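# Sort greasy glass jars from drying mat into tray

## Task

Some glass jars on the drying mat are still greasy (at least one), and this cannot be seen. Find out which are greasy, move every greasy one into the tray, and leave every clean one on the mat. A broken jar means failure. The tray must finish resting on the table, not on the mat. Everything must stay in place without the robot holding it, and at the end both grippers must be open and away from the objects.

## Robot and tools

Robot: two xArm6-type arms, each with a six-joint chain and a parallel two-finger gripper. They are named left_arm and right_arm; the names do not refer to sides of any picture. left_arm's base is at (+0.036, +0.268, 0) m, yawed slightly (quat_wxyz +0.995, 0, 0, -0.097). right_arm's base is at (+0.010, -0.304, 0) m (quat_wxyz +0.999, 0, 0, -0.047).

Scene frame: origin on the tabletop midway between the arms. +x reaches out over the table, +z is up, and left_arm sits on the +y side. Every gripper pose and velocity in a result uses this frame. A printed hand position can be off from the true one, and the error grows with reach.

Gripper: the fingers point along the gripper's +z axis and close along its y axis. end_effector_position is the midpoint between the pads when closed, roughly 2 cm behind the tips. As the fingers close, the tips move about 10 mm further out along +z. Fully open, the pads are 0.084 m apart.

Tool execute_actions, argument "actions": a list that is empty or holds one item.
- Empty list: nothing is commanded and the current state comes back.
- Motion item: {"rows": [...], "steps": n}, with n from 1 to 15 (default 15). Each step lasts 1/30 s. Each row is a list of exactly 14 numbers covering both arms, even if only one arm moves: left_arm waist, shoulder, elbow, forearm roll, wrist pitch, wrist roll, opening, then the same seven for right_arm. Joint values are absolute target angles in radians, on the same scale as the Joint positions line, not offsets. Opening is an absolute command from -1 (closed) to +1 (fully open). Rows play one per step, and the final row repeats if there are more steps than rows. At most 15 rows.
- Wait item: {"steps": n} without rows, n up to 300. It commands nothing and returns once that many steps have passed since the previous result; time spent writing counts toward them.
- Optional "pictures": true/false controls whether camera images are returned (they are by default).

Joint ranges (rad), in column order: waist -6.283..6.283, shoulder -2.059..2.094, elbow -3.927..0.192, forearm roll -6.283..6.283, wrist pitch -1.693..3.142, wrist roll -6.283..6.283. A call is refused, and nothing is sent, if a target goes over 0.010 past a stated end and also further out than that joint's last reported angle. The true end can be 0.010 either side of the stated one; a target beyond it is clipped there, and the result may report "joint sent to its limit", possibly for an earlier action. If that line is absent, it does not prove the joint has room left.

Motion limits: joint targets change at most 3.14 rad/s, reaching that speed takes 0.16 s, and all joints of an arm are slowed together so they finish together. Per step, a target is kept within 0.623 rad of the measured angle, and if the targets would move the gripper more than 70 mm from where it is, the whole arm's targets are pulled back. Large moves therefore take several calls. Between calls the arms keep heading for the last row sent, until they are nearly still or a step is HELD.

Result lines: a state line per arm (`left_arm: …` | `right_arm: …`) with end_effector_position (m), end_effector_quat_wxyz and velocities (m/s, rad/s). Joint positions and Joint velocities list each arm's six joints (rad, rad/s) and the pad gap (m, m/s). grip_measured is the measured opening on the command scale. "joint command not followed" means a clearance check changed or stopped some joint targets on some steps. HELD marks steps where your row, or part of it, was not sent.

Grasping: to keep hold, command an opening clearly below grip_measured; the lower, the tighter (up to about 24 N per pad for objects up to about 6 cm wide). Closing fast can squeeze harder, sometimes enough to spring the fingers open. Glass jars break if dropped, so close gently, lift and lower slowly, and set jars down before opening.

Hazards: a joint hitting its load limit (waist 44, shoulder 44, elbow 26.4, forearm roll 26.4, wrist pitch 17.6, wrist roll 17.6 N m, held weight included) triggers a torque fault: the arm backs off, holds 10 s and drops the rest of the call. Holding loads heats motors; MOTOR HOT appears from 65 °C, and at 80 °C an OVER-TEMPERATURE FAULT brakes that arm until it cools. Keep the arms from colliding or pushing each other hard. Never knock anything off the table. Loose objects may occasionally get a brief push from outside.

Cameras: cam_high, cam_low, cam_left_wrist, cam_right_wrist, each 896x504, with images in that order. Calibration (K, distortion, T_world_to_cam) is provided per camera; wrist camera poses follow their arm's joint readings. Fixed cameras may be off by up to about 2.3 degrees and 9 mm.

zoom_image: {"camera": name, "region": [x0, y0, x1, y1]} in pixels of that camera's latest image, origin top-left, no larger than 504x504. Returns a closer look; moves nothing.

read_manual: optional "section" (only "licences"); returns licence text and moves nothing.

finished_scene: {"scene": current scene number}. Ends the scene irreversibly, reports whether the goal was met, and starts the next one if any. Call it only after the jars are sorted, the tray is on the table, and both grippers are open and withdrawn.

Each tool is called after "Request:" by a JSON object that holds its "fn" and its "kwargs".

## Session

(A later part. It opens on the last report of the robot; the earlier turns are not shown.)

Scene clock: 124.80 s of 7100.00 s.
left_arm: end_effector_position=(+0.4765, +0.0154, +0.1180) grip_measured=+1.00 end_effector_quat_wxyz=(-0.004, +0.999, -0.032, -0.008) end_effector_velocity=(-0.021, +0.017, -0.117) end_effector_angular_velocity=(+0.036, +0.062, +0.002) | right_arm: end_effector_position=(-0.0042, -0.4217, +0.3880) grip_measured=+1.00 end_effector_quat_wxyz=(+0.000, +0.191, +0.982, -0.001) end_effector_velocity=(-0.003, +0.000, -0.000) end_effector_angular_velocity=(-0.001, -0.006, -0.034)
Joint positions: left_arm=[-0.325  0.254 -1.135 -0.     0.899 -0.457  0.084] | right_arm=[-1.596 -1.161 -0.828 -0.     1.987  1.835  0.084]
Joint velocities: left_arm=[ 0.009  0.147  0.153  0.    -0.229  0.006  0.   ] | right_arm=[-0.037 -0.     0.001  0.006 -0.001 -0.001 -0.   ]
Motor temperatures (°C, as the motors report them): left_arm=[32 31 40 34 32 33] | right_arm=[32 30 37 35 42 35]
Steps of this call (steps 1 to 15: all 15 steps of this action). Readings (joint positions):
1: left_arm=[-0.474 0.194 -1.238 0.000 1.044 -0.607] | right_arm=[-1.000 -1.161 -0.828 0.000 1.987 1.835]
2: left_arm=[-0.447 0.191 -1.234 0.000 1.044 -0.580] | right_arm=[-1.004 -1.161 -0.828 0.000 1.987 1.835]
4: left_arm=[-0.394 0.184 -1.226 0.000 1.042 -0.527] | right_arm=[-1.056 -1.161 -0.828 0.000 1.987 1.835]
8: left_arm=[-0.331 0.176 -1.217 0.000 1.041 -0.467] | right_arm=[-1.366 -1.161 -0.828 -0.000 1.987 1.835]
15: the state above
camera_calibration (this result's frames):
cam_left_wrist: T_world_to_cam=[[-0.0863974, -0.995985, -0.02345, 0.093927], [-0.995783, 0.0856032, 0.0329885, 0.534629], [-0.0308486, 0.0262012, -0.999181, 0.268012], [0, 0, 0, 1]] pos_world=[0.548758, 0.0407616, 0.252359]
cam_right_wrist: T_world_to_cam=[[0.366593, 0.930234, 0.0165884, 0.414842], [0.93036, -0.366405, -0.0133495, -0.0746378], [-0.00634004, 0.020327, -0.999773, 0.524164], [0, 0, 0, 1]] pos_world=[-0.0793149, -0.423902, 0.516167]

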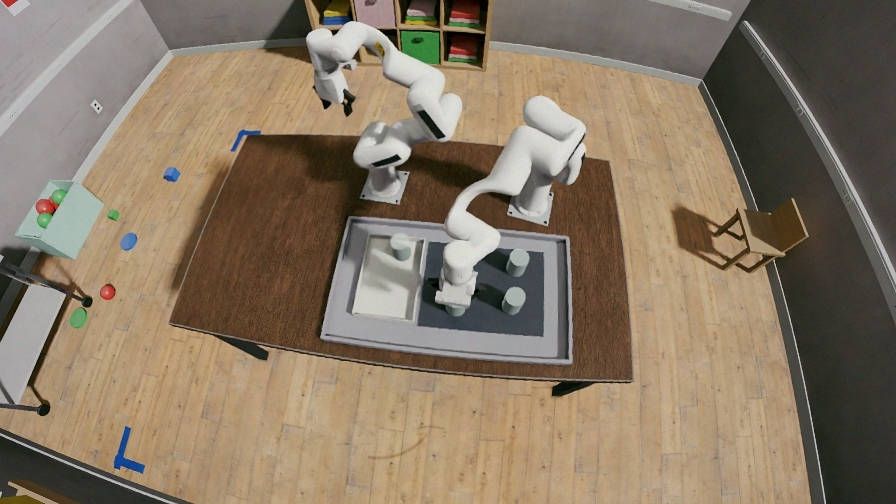

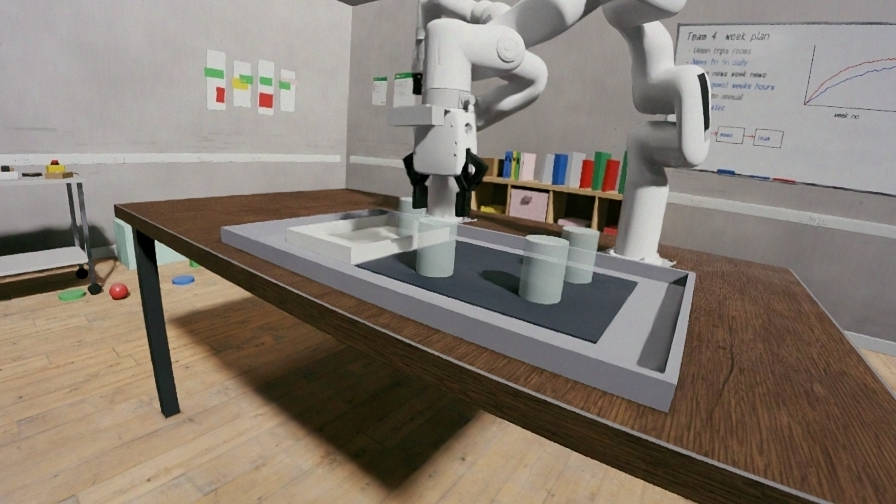

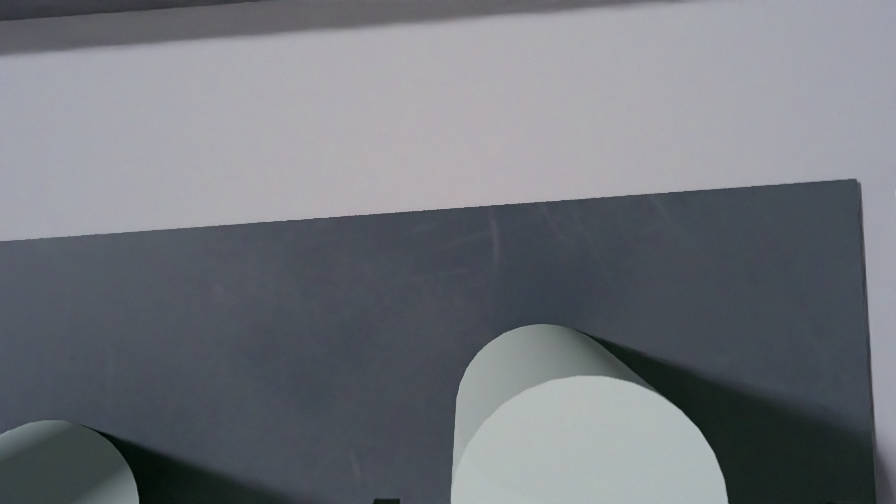

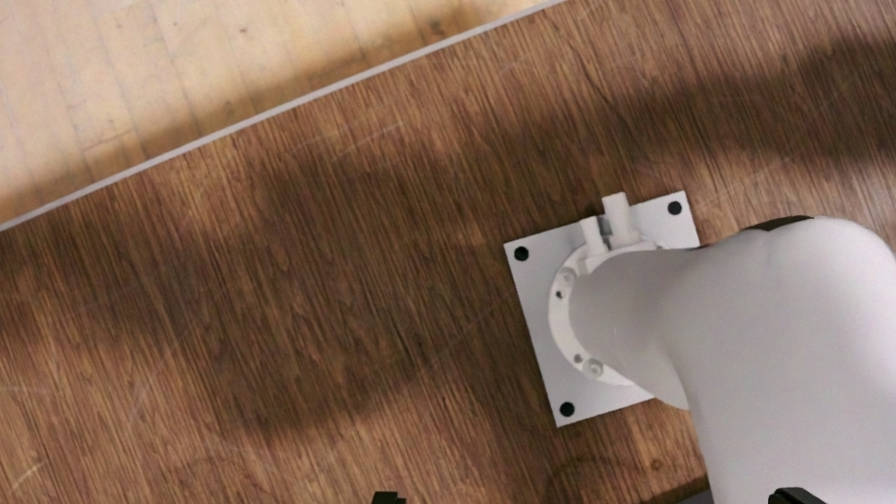

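Request:
{"fn": "execute_actions", "kwargs": {"actions": [{"rows": [[-0.3154,0.3602,-1.0925,0,0.7323,-0.448,1,-0.4,0.166,-1.092,-0.735,1.373,-2.657,1]], "steps": 12}], "pictures": false}}

Request:
{"fn": "execute_actions", "kwargs": {"actions": [{"rows": [[-0.3154,0.3602,-1.0925,0,0.7323,-0.448,0.7,-0.4,0.166,-1.092,-0.735,1.373,-2.657,1],[-0.3154,0.3602,-1.0925,0,0.7323,-0.448,0.55,-0.4,0.166,-1.092,-0.735,1.373,-2.657,1],[-0.3154,0.3602,-1.0925,0,0.7323,-0.448,0.45,-0.4,0.166,-1.092,-0.735,1.373,-2.657,1],[-0.3154,0.3602,-1.0925,0,0.7323,-0.448,0.35,-0.4,0.166,-1.092,-0.735,1.373,-2.657,1],[-0.3154,0.3602,-1.0925,0,0.7323,-0.448,0.2,-0.4,0.166,-1.092,-0.735,1.373,-2.657,1],[-0.3154,0.3602,-1.0925,0,0.7323,-0.448,0,-0.4,0.166,-1.092,-0.735,1.373,-2.657,1]], "steps": 12}], "pictures": false}}

Request:
{"fn": "execute_actions", "kwargs": {"actions": [{"rows": [[-0.3154,0.307,-1.1145,0,0.8075,-0.448,0,-0.4,0.166,-1.092,-0.735,1.373,-2.657,1],[-0.3154,0.307,-1.1145,0,0.8075,-0.448,0,-0.4,0.166,-1.092,-0.735,1.373,-2.657,1],[-0.3154,0.307,-1.1145,0,0.8075,-0.448,0,-0.4,0.166,-1.092,-0.735,1.373,-2.657,1],[-0.3154,0.2533,-1.1365,0,0.8832,-0.448,0,-0.4,0.166,-1.092,-0.735,1.373,-2.657,1],[-0.3154,0.2533,-1.1365,0,0.8832,-0.448,0,-0.4,0.166,-1.092,-0.735,1.373,-2.657,1],[-0.3154,0.2533,-1.1365,0,0.8832,-0.448,0,-0.4,0.166,-1.092,-0.735,1.373,-2.657,1],[-0.3154,0.1752,-1.216,0,1.0408,-0.448,0,-0.4,0.166,-1.092,-0.735,1.373,-2.657,1]], "steps": 15}], "pictures": false}}

Request:
{"fn": "execute_actions", "kwargs": {"actions": [{"rows": [[-0.5826,0.8215,-2.198,0,1.3765,-0.716,0,-0.4,0.166,-1.092,-0.735,1.373,-2.657,1]], "steps": 15}], "pictures": false}}

Request:
{"fn": "execute_actions", "kwargs": {"actions": [{"rows": [[-0.5826,0.8215,-2.198,0,1.3765,-0.716,0,-0.4,0.166,-1.092,-0.735,1.373,-2.657,1],[-0.5826,0.8215,-2.198,0,1.3765,-0.716,0,-0.4,0.166,-1.092,-0.735,1.373,-2.657,1],[-0.5826,0.8215,-2.198,0,1.3765,-0.716,0,-0.4,0.166,-1.092,-0.735,1.373,-2.657,1],[-0.5826,0.8215,-2.198,0,1.3765,-0.716,0,-0.4,0.166,-1.092,-0.735,1.373,-2.657,1],[-0.5826,0.8215,-2.198,0,1.3765,-0.716,0,-0.4,0.166,-1.092,-0.735,1.373,-2.657,1],[-0.5826,0.8215,-2.198,0,1.3765,-0.716,0,-0.4,0.166,-1.092,-0.735,1.373,-2.657,1],[-0.5826,0.8401,-2.0584,0,1.2183,-0.716,0,-0.4,0.166,-1.092,-0.735,1.373,-2.657,1]], "steps": 15}], "pictures": false}}

Request:
{"fn": "execute_actions", "kwargs": {"actions": [{"steps": 12}]}}

Scene clock: 138.70 s of 7100.00 s.
left_arm: end_effector_position=(+0.4834, +0.0174, +0.0607) grip_measured=+1.00 end_effector_quat_wxyz=(+0.000, +1.000, -0.031, +0.000) end_effector_velocity=(+0.035, -0.020, +0.041) end_effector_angular_velocity=(-0.062, -0.110, -0.000) | right_arm: end_effector_position=(-0.0197, -0.5527, +0.4113) grip_measured=+1.00 end_effector_quat_wxyz=(-0.153, -0.112, +0.981, -0.044) end_effector_velocity=(+0.141, -0.376, -0.018) end_effector_angular_velocity=(+0.300, +0.945, +2.026)
Joint positions: left_arm=[-0.315  0.359 -1.094 -0.     0.734 -0.448  0.084] | right_arm=[-1.265 -0.826 -0.949 -0.318  1.708  1.499  0.084]
Joint velocities: left_arm=[ 0.    -0.039 -0.051 -0.    -0.037  0.001  0.   ] | right_arm=[ 1.027  1.033 -0.263 -0.78  -0.625 -1.018  0.   ]
Motor temperatures (°C, as the motors report them): left_arm=[32 31 40 34 32 33] | right_arm=[32 30 37 35 42 35]
Steps of this call (steps 1 to 30: the robot went on to your last target; steps 31 to 90: nothing new was sent; then 10.50 s passed at rest; steps 91 to 102: all 12 steps of this action). Readings (joint positions):
91: left_arm=[-0.323 0.253 -1.136 -0.000 0.883 -0.456] | right_arm=[-1.600 -1.161 -0.828 -0.000 1.987 1.835]
92: left_arm=[-0.323 0.256 -1.136 -0.000 0.878 -0.456] | right_arm=[-1.596 -1.157 -0.830 -0.005 1.982 1.829]
94: left_arm=[-0.321 0.284 -1.128 -0.000 0.828 -0.453] | right_arm=[-1.547 -1.110 -0.853 -0.056 1.933 1.778]
98: left_arm=[-0.316 0.359 -1.088 0.000 0.748 -0.449] | right_arm=[-1.402 -0.964 -0.907 -0.198 1.804 1.637]
102: the state above

Scene clock: 139.10 s of 7100.00 s.
left_arm: end_effector_position=(+0.4836, +0.0172, +0.0608) grip_measured=+0.46 end_effector_quat_wxyz=(+0.000, +1.000, -0.031, +0.001) end_effector_velocity=(-0.001, -0.000, -0.001) end_effector_angular_velocity=(+0.001, +0.001, -0.002) | right_arm: end_effector_position=(+0.0886, -0.6507, +0.3658) grip_measured=+1.00 end_effector_quat_wxyz=(-0.259, -0.487, +0.834, +0.018) end_effector_velocity=(+0.319, -0.123, -0.190) end_effector_angular_velocity=(+0.659, +0.749, +1.706)
Joint positions: left_arm=[-0.315  0.359 -1.093 -0.     0.732 -0.448  0.063] | right_arm=[-0.896 -0.453 -1.018 -0.521  1.544  1.127  0.084]
Joint velocities: left_arm=[-0.001  0.001  0.    -0.    -0.     0.     0.   ] | right_arm=[ 0.782  0.876 -0.118 -0.333 -0.268 -0.877  0.   ]
Motor temperatures (°C, as the motors report them): left_arm=[32 31 40 34 32 33] | right_arm=[32 30 37 35 42 35]
Steps of this call (steps 1 to 12: all 12 steps of this action). Readings (joint positions):
1: left_arm=[-0.315 0.358 -1.095 -0.000 0.733 -0.448] | right_arm=[-1.231 -0.792 -0.957 -0.343 1.688 1.465]
2: left_arm=[-0.315 0.358 -1.095 -0.000 0.732 -0.448] | right_arm=[-1.197 -0.758 -0.965 -0.366 1.669 1.432]
4: left_arm=[-0.315 0.359 -1.094 -0.000 0.732 -0.448] | right_arm=[-1.132 -0.693 -0.979 -0.407 1.636 1.367]
8: left_arm=[-0.315 0.359 -1.093 -0.000 0.732 -0.448] | right_arm=[-1.009 -0.569 -1.001 -0.472 1.584 1.244]
12: the state above

Scene clock: 139.60 s of 7100.00 s.
left_arm: end_effector_position=(+0.4861, +0.0159, +0.1811) grip_measured=+0.46 end_effector_quat_wxyz=(+0.003, +0.999, -0.031, +0.006) end_effector_velocity=(-0.022, +0.012, +0.039) end_effector_angular_velocity=(+0.037, +0.065, -0.001) | right_arm: end_effector_position=(+0.2333, -0.6645, +0.2535) grip_measured=+1.00 end_effector_quat_wxyz=(+0.302, +0.823, -0.452, -0.169) end_effector_velocity=(+0.249, +0.052, -0.227) end_effector_angular_velocity=(+1.074, +1.046, +2.051)
Joint positions: left_arm=[-0.315  0.175 -1.217 -0.     1.028 -0.448  0.063] | right_arm=[-0.567 -0.044 -1.067 -0.663  1.431  0.547  0.084]
Joint velocities: left_arm=[-0.    -0.067 -0.046  0.     0.188  0.    -0.   ] | right_arm=[ 0.57   0.713 -0.084 -0.244 -0.196 -1.66   0.   ]
Motor temperatures (°C, as the motors report them): left_arm=[32 31 40 34 32 33] | right_arm=[32 30 37 35 42 35]
Steps of this call (steps 1 to 15: all 15 steps of this action). Readings (joint positions):
1: left_arm=[-0.315 0.359 -1.093 -0.000 0.732 -0.448] | right_arm=[-0.870 -0.423 -1.022 -0.532 1.536 1.097]
2: left_arm=[-0.315 0.358 -1.094 -0.000 0.736 -0.448] | right_arm=[-0.846 -0.393 -1.026 -0.543 1.527 1.067]
4: left_arm=[-0.315 0.340 -1.098 0.000 0.770 -0.448] | right_arm=[-0.799 -0.334 -1.033 -0.563 1.511 1.005]
8: left_arm=[-0.315 0.271 -1.132 0.000 0.859 -0.448] | right_arm=[-0.710 -0.222 -1.046 -0.601 1.480 0.866]
15: the state above

Scene clock: 140.10 s of 7100.00 s.
left_arm: end_effector_position=(+0.5030, -0.1250, +0.1510) grip_measured=+0.46 end_effector_quat_wxyz=(-0.028, +0.999, -0.031, -0.035) end_effector_velocity=(+0.116, -0.347, +0.156) end_effector_angular_velocity=(-0.257, -0.354, +0.014) | right_arm: end_effector_position=(+0.3012, -0.6392, +0.1845) grip_measured=+1.00 end_effector_quat_wxyz=(+0.150, +0.888, +0.250, -0.357) end_effector_velocity=(+0.013, +0.004, -0.008) end_effector_angular_velocity=(+1.571, +1.262, +2.009)
Joint positions: left_arm=[-0.504  0.631 -1.817 -0.     1.276 -0.637  0.063] | right_arm=[-0.403  0.162 -1.092 -0.734  1.374 -0.728  0.084]
Joint velocities: left_arm=[-0.313  0.763 -1.611  0.002  0.413 -0.329 -0.   ] | right_arm=[ 0.025  0.031 -0.012 -0.013 -0.01  -2.813 -0.   ]
Motor temperatures (°C, as the motors report them): left_arm=[32 31 40 34 32 33] | right_arm=[32 30 37 35 42 35]
Steps of this call (steps 1 to 15: all 15 steps of this action). Readings (joint positions):
1: left_arm=[-0.315 0.175 -1.217 -0.000 1.033 -0.448] | right_arm=[-0.549 -0.020 -1.070 -0.671 1.424 0.489]
2: left_arm=[-0.317 0.179 -1.220 0.000 1.040 -0.451] | right_arm=[-0.530 0.003 -1.072 -0.679 1.418 0.427]
4: left_arm=[-0.338 0.228 -1.272 0.000 1.071 -0.475] | right_arm=[-0.495 0.047 -1.078 -0.694 1.406 0.286]
8: left_arm=[-0.414 0.410 -1.453 -0.000 1.160 -0.546] | right_arm=[-0.436 0.121 -1.086 -0.719 1.385 -0.067]
15: the state above

Scene clock: 140.60 s of 7100.00 s.
left_arm: end_effector_position=(+0.5115, -0.1991, +0.1129) grip_measured=+0.46 end_effector_quat_wxyz=(-0.007, +0.999, -0.030, -0.008) end_effector_velocity=(-0.006, -0.001, -0.061) end_effector_angular_velocity=(+0.005, +0.006, -0.004) | right_arm: end_effector_position=(+0.3021, -0.6385, +0.1831) grip_measured=+1.00 end_effector_quat_wxyz=(-0.119, +0.510, +0.768, -0.369) end_effector_velocity=(+0.001, +0.001, -0.001) end_effector_angular_velocity=(+1.572, +1.254, +1.969)
Joint positions: left_arm=[-0.581  0.847 -2.055  0.     1.229 -0.716  0.063] | right_arm=[-0.4    0.166 -1.092 -0.735  1.373 -2.143  0.084]
Joint velocities: left_arm=[-0.007  0.038  0.107 -0.001 -0.138 -0.003  0.   ] | right_arm=[ 0.002  0.002  0.001 -0.    -0.001 -2.811 -0.   ]
Motor temperatures (°C, as the motors report them): left_arm=[32 31 40 34 32 33] | right_arm=[32 30 37 35 42 35]
Steps of this call (steps 1 to 15: all 15 steps of this action). Readings (joint positions):
1: left_arm=[-0.515 0.657 -1.871 0.000 1.290 -0.648] | right_arm=[-0.402 0.163 -1.092 -0.734 1.374 -0.823]
2: left_arm=[-0.526 0.684 -1.927 0.000 1.304 -0.659] | right_arm=[-0.402 0.164 -1.092 -0.735 1.374 -0.917]
4: left_arm=[-0.549 0.739 -2.038 0.000 1.333 -0.682] | right_arm=[-0.401 0.164 -1.092 -0.735 1.373 -1.106]
8: left_arm=[-0.580 0.810 -2.173 -0.000 1.364 -0.711] | right_arm=[-0.401 0.165 -1.092 -0.735 1.373 -1.483]
15: the state above

Scene clock: 141.00 s of 7100.00 s.
left_arm: end_effector_position=(+0.5143, -0.2030, +0.1198) grip_measured=+0.46 end_effector_quat_wxyz=(-0.000, +1.000, -0.031, -0.000) end_effector_velocity=(+0.000, +0.001, -0.003) end_effector_angular_velocity=(+0.002, +0.003, +0.001) | right_arm: end_effector_position=(+0.3022, -0.6385, +0.1830) grip_measured=+1.00 end_effector_quat_wxyz=(-0.208, +0.300, +0.872, -0.327) end_effector_velocity=(+0.000, +0.000, +0.000) end_effector_angular_velocity=(+0.019, +0.015, +0.025)
Joint positions: left_arm=[-0.582  0.84  -2.058  0.     1.218 -0.716  0.063] | right_arm=[-0.4    0.166 -1.092 -0.735  1.373 -2.654  0.084]
Joint velocities: left_arm=[ 0.001  0.004  0.001 -0.    -0.001  0.     0.   ] | right_arm=[ 0.001 -0.     0.     0.     0.    -0.035  0.   ]
Motor temperatures (°C, as the motors report them): left_arm=[32 31 40 34 32 33] | right_arm=[32 30 37 35 42 35]
Steps of this call (steps 1 to 12: the robot went on to your last target). Readings (joint positions):
1: left_arm=[-0.582 0.847 -2.053 0.000 1.225 -0.716] | right_arm=[-0.400 0.166 -1.092 -0.735 1.373 -2.237]
2: left_arm=[-0.582 0.844 -2.055 0.000 1.222 -0.716] | right_arm=[-0.400 0.166 -1.092 -0.735 1.373 -2.329]
4: left_arm=[-0.582 0.839 -2.060 0.000 1.219 -0.716] | right_arm=[-0.400 0.166 -1.092 -0.735 1.373 -2.488]
8: left_arm=[-0.582 0.838 -2.060 0.000 1.218 -0.716] | right_arm=[-0.400 0.166 -1.092 -0.735 1.373 -2.637]
12: the state above
camera_calibration (this result's frames):
cam_left_wrist: T_world_to_cam=[[-0.0838166, -0.996348, -0.0162993, -0.122586], [-0.996358, 0.0835382, 0.0170738, 0.592605], [-0.0156498, 0.017671, -0.999721, 0.267184], [0, 0, 0, 1]] pos_world=[0.584354, -0.176365, 0.254993]
cam_right_wrist: T_world_to_cam=[[0.389741, 0.620549, -0.680456, 0.43038], [0.729645, -0.658893, -0.182969, -0.536873], [-0.561889, -0.425181, -0.709579, 0.15589], [0, 0, 0, 1]] pos_world=[0.311583, -0.554532, 0.30524]

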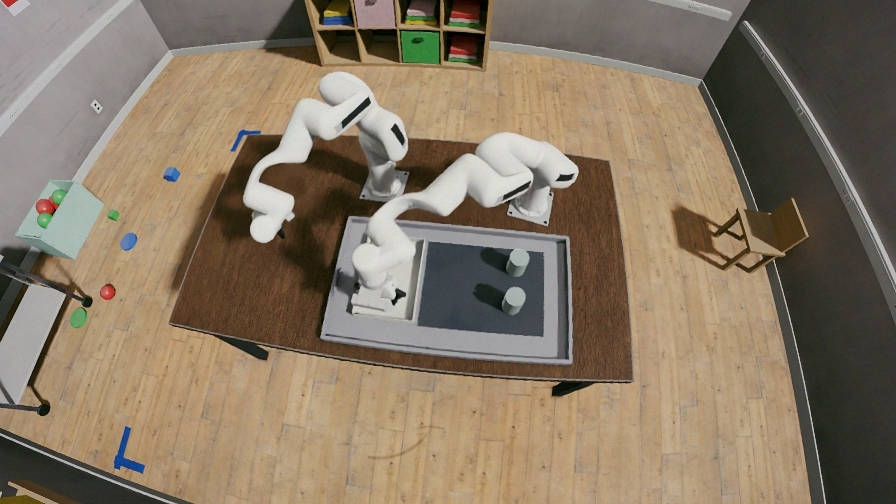

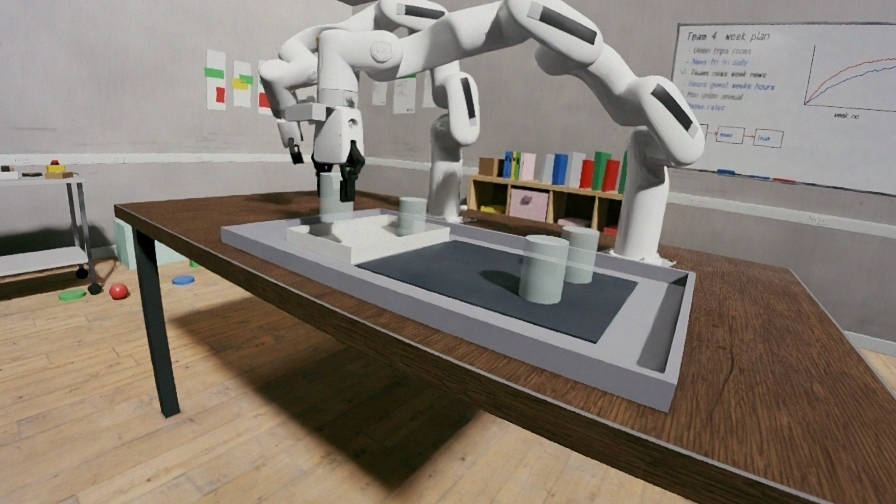

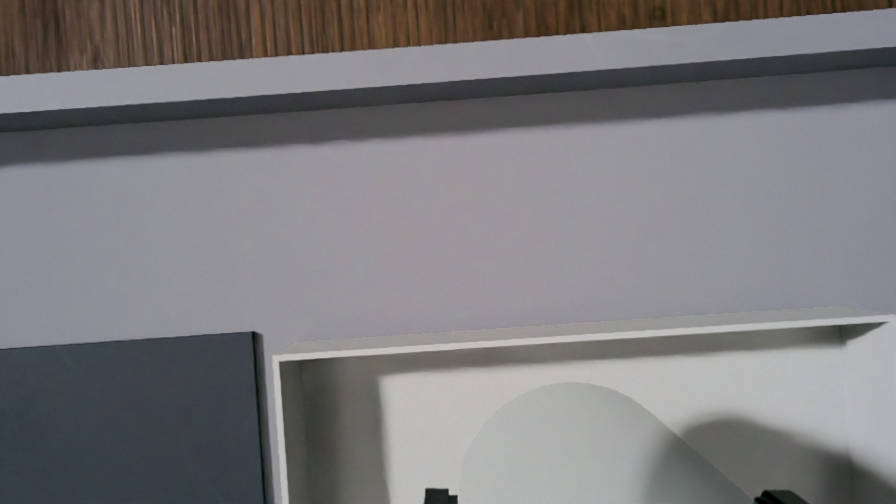

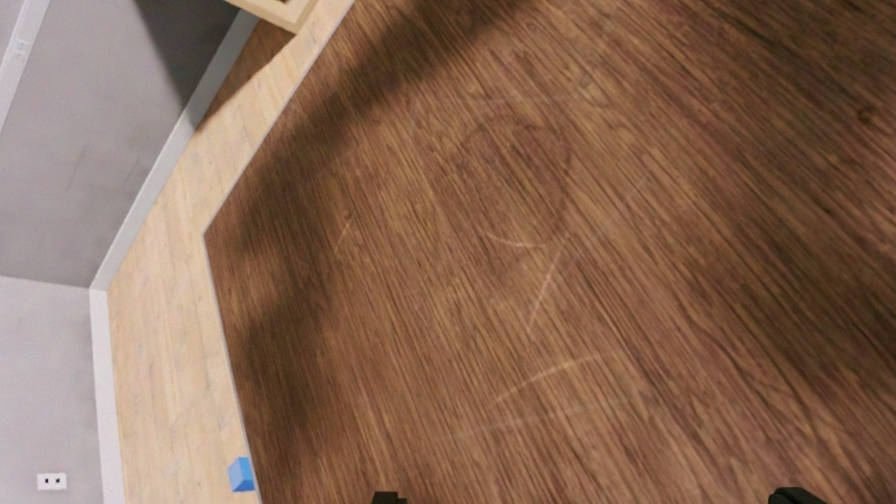

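Request:
{"fn": "execute_actions", "kwargs": {"actions": [{"rows": [[-0.5826,0.864,-2.03,0,1.166,-0.716,0,-0.4,0.166,-1.092,-0.735,1.373,-2.657,1],[-0.5826,0.864,-2.03,0,1.166,-0.716,0,-0.4,0.166,-1.092,-0.735,1.373,-2.657,1],[-0.5826,0.864,-2.03,0,1.166,-0.716,0,-0.4,0.166,-1.092,-0.735,1.373,-2.657,1],[-0.5826,0.885,-2.006,0,1.121,-0.716,0,-0.4,0.166,-1.092,-0.735,1.373,-2.657,1],[-0.5826,0.885,-2.006,0,1.121,-0.716,0,-0.4,0.166,-1.092,-0.735,1.373,-2.657,1],[-0.5826,0.885,-2.006,0,1.121,-0.716,0,-0.4,0.166,-1.092,-0.735,1.373,-2.657,1],[-0.5826,0.885,-2.006,0,1.121,-0.716,0,-0.4,0.166,-1.092,-0.735,1.373,-2.657,1],[-0.5826,0.8965,-1.9935,0,1.097,-0.716,0,-0.4,0.166,-1.092,-0.735,1.373,-2.657,1]], "steps": 15}], "pictures": false}}

Request:
{"fn": "execute_actions", "kwargs": {"actions": [{"rows": [[-0.5826,0.8965,-1.9935,0,1.097,-0.716,0,-0.4,0.166,-1.092,-0.735,1.373,-2.657,1],[-0.5826,0.8965,-1.9935,0,1.097,-0.716,0,-0.4,0.166,-1.092,-0.735,1.373,-2.657,1],[-0.5826,0.8965,-1.9935,0,1.097,-0.716,0,-0.4,0.166,-1.092,-0.735,1.373,-2.657,1],[-0.5826,0.8965,-1.9935,0,1.097,-0.716,0.5,-0.4,0.166,-1.092,-0.735,1.373,-2.657,1],[-0.5826,0.8965,-1.9935,0,1.097,-0.716,0.6,-0.4,0.166,-1.092,-0.735,1.373,-2.657,1],[-0.5826,0.8965,-1.9935,0,1.097,-0.716,0.75,-0.4,0.166,-1.092,-0.735,1.373,-2.657,1]], "steps": 13}], "pictures": false}}

Request:
{"fn": "execute_actions", "kwargs": {"actions": [{"rows": [[-0.5826,0.8401,-2.0584,0,1.2183,-0.716,0.75,-0.4,0.166,-1.092,-0.735,1.373,-2.657,1],[-0.5826,0.8401,-2.0584,0,1.2183,-0.716,0.75,-0.4,0.166,-1.092,-0.735,1.373,-2.657,1],[-0.5826,0.8401,-2.0584,0,1.2183,-0.716,0.75,-0.4,0.166,-1.092,-0.735,1.373,-2.657,1],[-0.5826,0.8401,-2.0584,0,1.2183,-0.716,0.75,-0.4,0.166,-1.092,-0.735,1.373,-2.657,1],[-0.5826,0.8401,-2.0584,0,1.2183,-0.716,0.75,-0.4,0.166,-1.092,-0.735,1.373,-2.657,1],[-0.5826,0.8215,-2.198,0,1.3765,-0.716,0.75,-0.4,0.166,-1.092,-0.735,1.373,-2.657,1]], "steps": 13}], "pictures": false}}

Request:
{"fn": "execute_actions", "kwargs": {"actions": [{"rows": [[0.0265,-0.0934,-0.8948,0,0.9882,-0.107,1,-0.4,0.166,-1.092,-0.735,1.373,-2.657,1]], "steps": 15}], "pictures": false}}

Request:
{"fn": "execute_actions", "kwargs": {"actions": [{"rows": [[0.0265,-0.0934,-0.8948,0,0.9882,-0.107,1,-0.4,0.166,-1.092,-0.735,1.373,-2.657,1]], "steps": 15}], "pictures": false}}

Request:
{"fn": "execute_actions", "kwargs": {"actions": [{"rows": [[0.0265,0.0011,-0.8114,0,0.8103,-0.107,1,-0.4,0.166,-1.092,-0.735,1.373,-2.657,1]], "steps": 15}]}}

Scene clock: 156.17 s of 7100.00 s.
left_arm: end_effector_position=(+0.5143, -0.2031, +0.0647) grip_measured=+0.46 end_effector_quat_wxyz=(-0.000, +1.000, -0.031, -0.000) end_effector_velocity=(+0.008, -0.008, +0.008) end_effector_angular_velocity=(-0.031, -0.031, -0.000) | right_arm: end_effector_position=(+0.3022, -0.6385, +0.1830) grip_measured=+1.00 end_effector_quat_wxyz=(-0.209, +0.298, +0.872, -0.327) end_effector_velocity=(-0.000, +0.000, -0.001) end_effector_angular_velocity=(+0.000, +0.002, +0.001)
Joint positions: left_arm=[-0.583  0.896 -1.995  0.     1.099 -0.716  0.063] | right_arm=[-0.4    0.166 -1.092 -0.735  1.373 -2.657  0.084]
Joint velocities: left_arm=[ 0.    -0.007 -0.003 -0.    -0.034  0.    -0.   ] | right_arm=[ 0.001  0.001  0.001 -0.     0.     0.    -0.   ]
Motor temperatures (°C, as the motors report them): left_arm=[32 31 41 34 32 33] | right_arm=[32 30 38 35 42 35]
Steps of this call (steps 1 to 30: the robot went on to your last target; steps 31 to 90: nothing new was sent; then 11.67 s passed at rest; steps 91 to 105: all 15 steps of this action). Readings (joint positions):
91: left_arm=[-0.583 0.840 -2.058 -0.000 1.218 -0.716] | right_arm=[-0.400 0.166 -1.092 -0.735 1.373 -2.657]
92: left_arm=[-0.583 0.841 -2.057 -0.000 1.213 -0.716] | right_arm=[-0.400 0.166 -1.092 -0.735 1.373 -2.657]
94: left_arm=[-0.583 0.849 -2.046 -0.000 1.189 -0.716] | right_arm=[-0.400 0.166 -1.092 -0.735 1.373 -2.657]
98: left_arm=[-0.583 0.880 -2.012 0.000 1.138 -0.716] | right_arm=[-0.400 0.166 -1.092 -0.735 1.373 -2.657]
105: the state above

Scene clock: 156.60 s of 7100.00 s.
left_arm: end_effector_position=(+0.5145, -0.2034, +0.0646) grip_measured=+0.74 end_effector_quat_wxyz=(+0.000, +1.000, -0.031, +0.000) end_effector_velocity=(-0.002, +0.002, -0.005) end_effector_angular_velocity=(+0.007, +0.008, -0.002) | right_arm: end_effector_position=(+0.3022, -0.6385, +0.1830) grip_measured=+1.00 end_effector_quat_wxyz=(-0.209, +0.298, +0.872, -0.327) end_effector_velocity=(-0.000, +0.000, -0.000) end_effector_angular_velocity=(+0.000, +0.001, -0.000)
Joint positions: left_arm=[-0.583  0.896 -1.994 -0.     1.097 -0.716  0.074] | right_arm=[-0.4    0.166 -1.092 -0.735  1.373 -2.657  0.084]
Joint velocities: left_arm=[-0.     0.005  0.005 -0.     0.001  0.002  0.003] | right_arm=[-0.    -0.     0.001 -0.     0.     0.     0.   ]
Motor temperatures (°C, as the motors report them): left_arm=[32 31 41 34 32 33] | right_arm=[32 30 38 35 42 35]
Steps of this call (steps 1 to 13: all 13 steps of this action). Readings (joint positions):
1: left_arm=[-0.583 0.896 -1.995 -0.000 1.098 -0.716] | right_arm=[-0.400 0.166 -1.092 -0.735 1.373 -2.657]
2: left_arm=[-0.583 0.895 -1.995 -0.000 1.098 -0.716] | right_arm=[-0.400 0.166 -1.092 -0.735 1.373 -2.657]
4: left_arm=[-0.583 0.895 -1.995 -0.000 1.097 -0.716] | right_arm=[-0.400 0.166 -1.092 -0.735 1.373 -2.657]
8: left_arm=[-0.583 0.896 -1.994 -0.000 1.097 -0.716] | right_arm=[-0.400 0.166 -1.092 -0.735 1.373 -2.657]
13: the state above

Scene clock: 157.03 s of 7100.00 s.
left_arm: end_effector_position=(+0.5161, -0.2049, +0.1790) grip_measured=+0.75 end_effector_quat_wxyz=(+0.004, +1.000, -0.031, +0.004) end_effector_velocity=(+0.002, -0.002, +0.143) end_effector_angular_velocity=(-0.049, -0.050, +0.000) | right_arm: end_effector_position=(+0.3022, -0.6385, +0.1830) grip_measured=+1.00 end_effector_quat_wxyz=(-0.209, +0.298, +0.872, -0.327) end_effector_velocity=(+0.000, +0.000, -0.000) end_effector_angular_velocity=(+0.001, +0.000, +0.001)
Joint positions: left_arm=[-0.583  0.819 -2.189 -0.     1.358 -0.716  0.075] | right_arm=[-0.4    0.166 -1.092 -0.735  1.373 -2.657  0.084]
Joint velocities: left_arm=[-0.001 -0.077 -0.263  0.     0.27  -0.001  0.   ] | right_arm=[-0.     0.    -0.001  0.001 -0.    -0.001 -0.   ]
Motor temperatures (°C, as the motors report them): left_arm=[32 31 41 34 32 33] | right_arm=[32 30 38 35 42 35]
Steps of this call (steps 1 to 13: all 13 steps of this action). Readings (joint positions):
1: left_arm=[-0.583 0.896 -1.994 -0.000 1.097 -0.716] | right_arm=[-0.400 0.166 -1.092 -0.735 1.373 -2.657]
2: left_arm=[-0.583 0.895 -1.995 0.000 1.101 -0.716] | right_arm=[-0.400 0.166 -1.092 -0.735 1.373 -2.657]
4: left_arm=[-0.583 0.882 -2.011 0.000 1.145 -0.716] | right_arm=[-0.400 0.166 -1.092 -0.735 1.373 -2.657]
8: left_arm=[-0.583 0.837 -2.080 -0.000 1.233 -0.716] | right_arm=[-0.400 0.166 -1.092 -0.735 1.373 -2.657]
13: the state above

Scene clock: 157.53 s of 7100.00 s.
left_arm: end_effector_position=(+0.5993, -0.0613, +0.2573) grip_measured=+1.00 end_effector_quat_wxyz=(+0.037, +0.997, -0.030, +0.068) end_effector_velocity=(+0.085, +0.352, +0.196) end_effector_angular_velocity=(-0.098, -0.329, +0.007) | right_arm: end_effector_position=(+0.3022, -0.6385, +0.1830) grip_measured=+1.00 end_effector_quat_wxyz=(-0.209, +0.298, +0.872, -0.327) end_effector_velocity=(-0.000, -0.000, -0.000) end_effector_angular_velocity=(-0.001, -0.001, -0.001)
Joint positions: left_arm=[-0.334  0.521 -1.889  0.     1.214 -0.468  0.084] | right_arm=[-0.4    0.166 -1.092 -0.735  1.373 -2.657  0.084]
Joint velocities: left_arm=[ 0.531 -0.833  0.83   0.    -0.33   0.53   0.   ] | right_arm=[-0.     0.     0.    -0.    -0.     0.002 -0.   ]
Motor temperatures (°C, as the motors report them): left_arm=[32 31 41 34 32 33] | right_arm=[32 30 38 35 42 35]
Steps of this call (steps 1 to 15: all 15 steps of this action). Readings (joint positions):
1: left_arm=[-0.583 0.818 -2.195 -0.000 1.365 -0.716] | right_arm=[-0.400 0.166 -1.092 -0.735 1.373 -2.657]
2: left_arm=[-0.580 0.814 -2.191 -0.000 1.366 -0.711] | right_arm=[-0.400 0.166 -1.092 -0.735 1.373 -2.657]
4: left_arm=[-0.549 0.783 -2.147 -0.001 1.343 -0.674] | right_arm=[-0.400 0.166 -1.092 -0.735 1.373 -2.657]
8: left_arm=[-0.463 0.694 -2.064 0.000 1.294 -0.596] | right_arm=[-0.400 0.166 -1.092 -0.735 1.373 -2.657]
15: the state above

Scene clock: 158.03 s of 7100.00 s.
left_arm: end_effector_position=(+0.5576, +0.1111, +0.2560) grip_measured=+1.00 end_effector_quat_wxyz=(+0.018, +0.997, -0.030, +0.069) end_effector_velocity=(-0.232, +0.262, -0.233) end_effector_angular_velocity=(+0.177, +0.421, -0.004) | right_arm: end_effector_position=(+0.3022, -0.6385, +0.1830) grip_measured=+1.00 end_effector_quat_wxyz=(-0.209, +0.298, +0.872, -0.327) end_effector_velocity=(+0.000, +0.000, +0.000) end_effector_angular_velocity=(+0.001, -0.001, -0.001)
Joint positions: left_arm=[-0.097  0.118 -1.326  0.     1.066 -0.231  0.084] | right_arm=[-0.4    0.166 -1.092 -0.735  1.373 -2.657  0.084]
Joint velocities: left_arm=[ 0.338 -0.566  1.231 -0.001 -0.211  0.346 -0.   ] | right_arm=[ 0.    -0.    -0.001  0.002  0.    -0.001  0.   ]
Motor temperatures (°C, as the motors report them): left_arm=[32 31 41 34 32 33] | right_arm=[32 30 38 35 42 35]
Steps of this call (steps 1 to 15: all 15 steps of this action). Readings (joint positions):
1: left_arm=[-0.316 0.493 -1.861 0.000 1.203 -0.451] | right_arm=[-0.400 0.166 -1.092 -0.735 1.373 -2.657]
2: left_arm=[-0.299 0.464 -1.832 0.000 1.192 -0.433] | right_arm=[-0.400 0.166 -1.092 -0.735 1.373 -2.657]
4: left_arm=[-0.264 0.403 -1.769 0.000 1.170 -0.398] | right_arm=[-0.400 0.166 -1.092 -0.735 1.373 -2.657]
8: left_arm=[-0.194 0.282 -1.621 0.000 1.126 -0.328] | right_arm=[-0.400 0.166 -1.092 -0.735 1.373 -2.657]
15: the state above

Scene clock: 158.53 s of 7100.00 s.
left_arm: end_effector_position=(+0.4626, +0.1940, +0.1219) grip_measured=+1.00 end_effector_quat_wxyz=(-0.000, +1.000, -0.030, -0.001) end_effector_velocity=(-0.050, +0.033, -0.055) end_effector_angular_velocity=(+0.005, +0.035, -0.004) | right_arm: end_effector_position=(+0.3022, -0.6385, +0.1830) grip_measured=+1.00 end_effector_quat_wxyz=(-0.209, +0.298, +0.872, -0.327) end_effector_velocity=(+0.000, -0.000, +0.001) end_effector_angular_velocity=(-0.001, -0.002, -0.001)
Joint positions: left_arm=[ 0.023  0.006 -0.824  0.     0.82  -0.111  0.084] | right_arm=[-0.4    0.166 -1.092 -0.735  1.373 -2.657  0.084]
Joint velocities: left_arm=[ 0.056 -0.049  0.231 -0.001 -0.147  0.061  0.   ] | right_arm=[-0.    -0.001 -0.001  0.001 -0.     0.001  0.   ]
Motor temperatures (°C, as the motors report them): left_arm=[32 31 41 34 32 33] | right_arm=[32 30 38 35 42 35]
Steps of this call (steps 1 to 15: all 15 steps of this action). Readings (joint positions):
1: left_arm=[-0.086 0.099 -1.285 0.000 1.059 -0.220] | right_arm=[-0.400 0.166 -1.092 -0.735 1.373 -2.657]
2: left_arm=[-0.075 0.081 -1.245 0.000 1.050 -0.209] | right_arm=[-0.400 0.166 -1.092 -0.735 1.373 -2.657]
4: left_arm=[-0.057 0.063 -1.172 0.000 1.010 -0.191] | right_arm=[-0.400 0.166 -1.092 -0.735 1.373 -2.657]
8: left_arm=[-0.024 0.043 -1.023 -0.000 0.929 -0.157] | right_arm=[-0.400 0.166 -1.092 -0.735 1.373 -2.657]
15: the state above
camera_calibration (this result's frames):
cam_left_wrist: T_world_to_cam=[[-0.0832744, -0.996396, -0.0161068, 0.268426], [-0.996371, 0.0829645, 0.0190399, 0.507787], [-0.017635, 0.0176339, -0.999689, 0.262374], [0, 0, 0, 1]] pos_world=[0.532924, 0.220704, 0.256948]
cam_right_wrist: T_world_to_cam=[[0.387714, 0.622332, -0.679985, 0.432042], [0.730681, -0.657212, -0.18487, -0.535765], [-0.561946, -0.425176, -0.709537, 0.155903], [0, 0, 0, 1]] pos_world=[0.311573, -0.554699, 0.305354]

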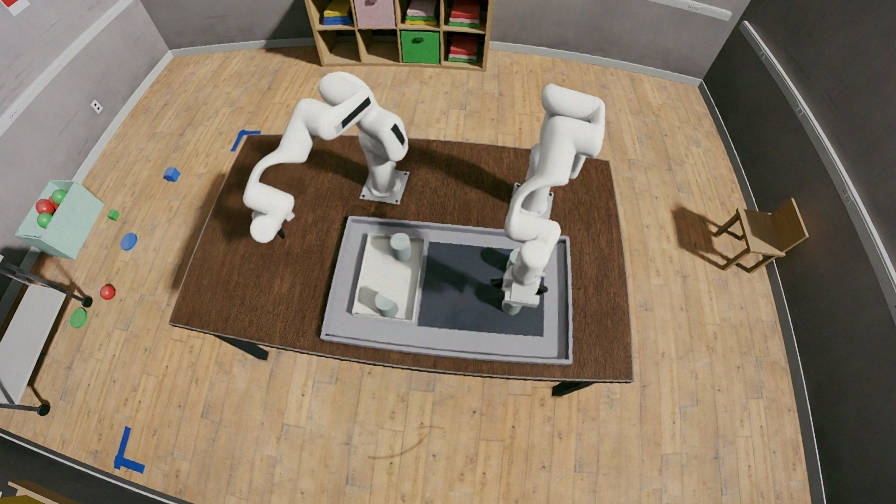

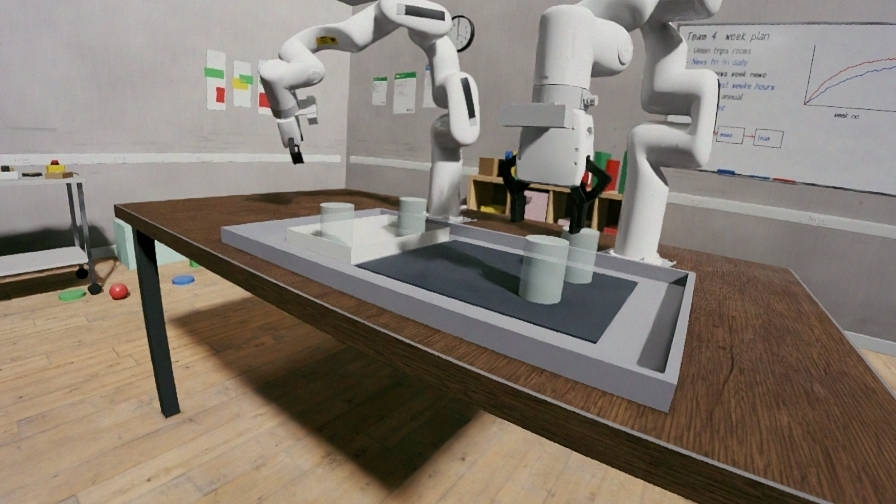

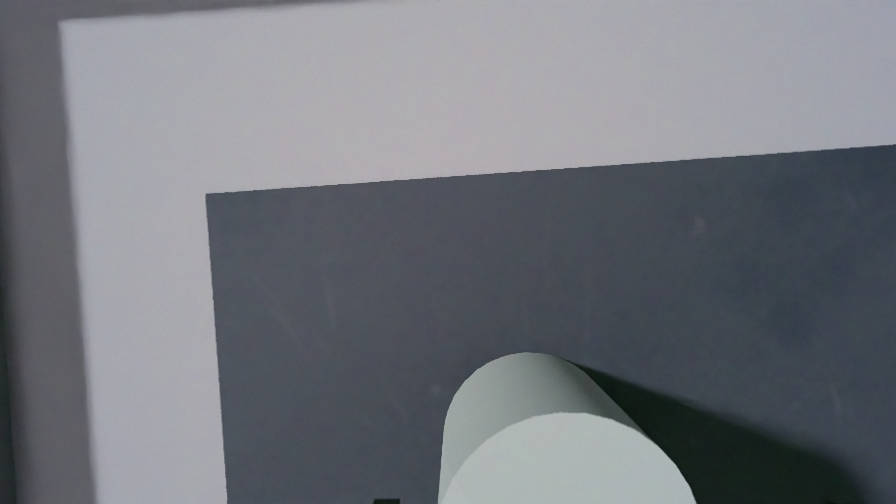

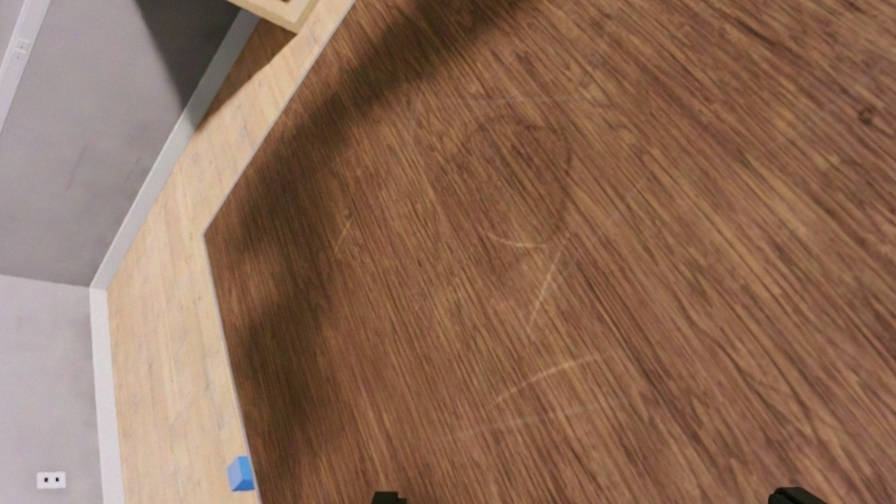

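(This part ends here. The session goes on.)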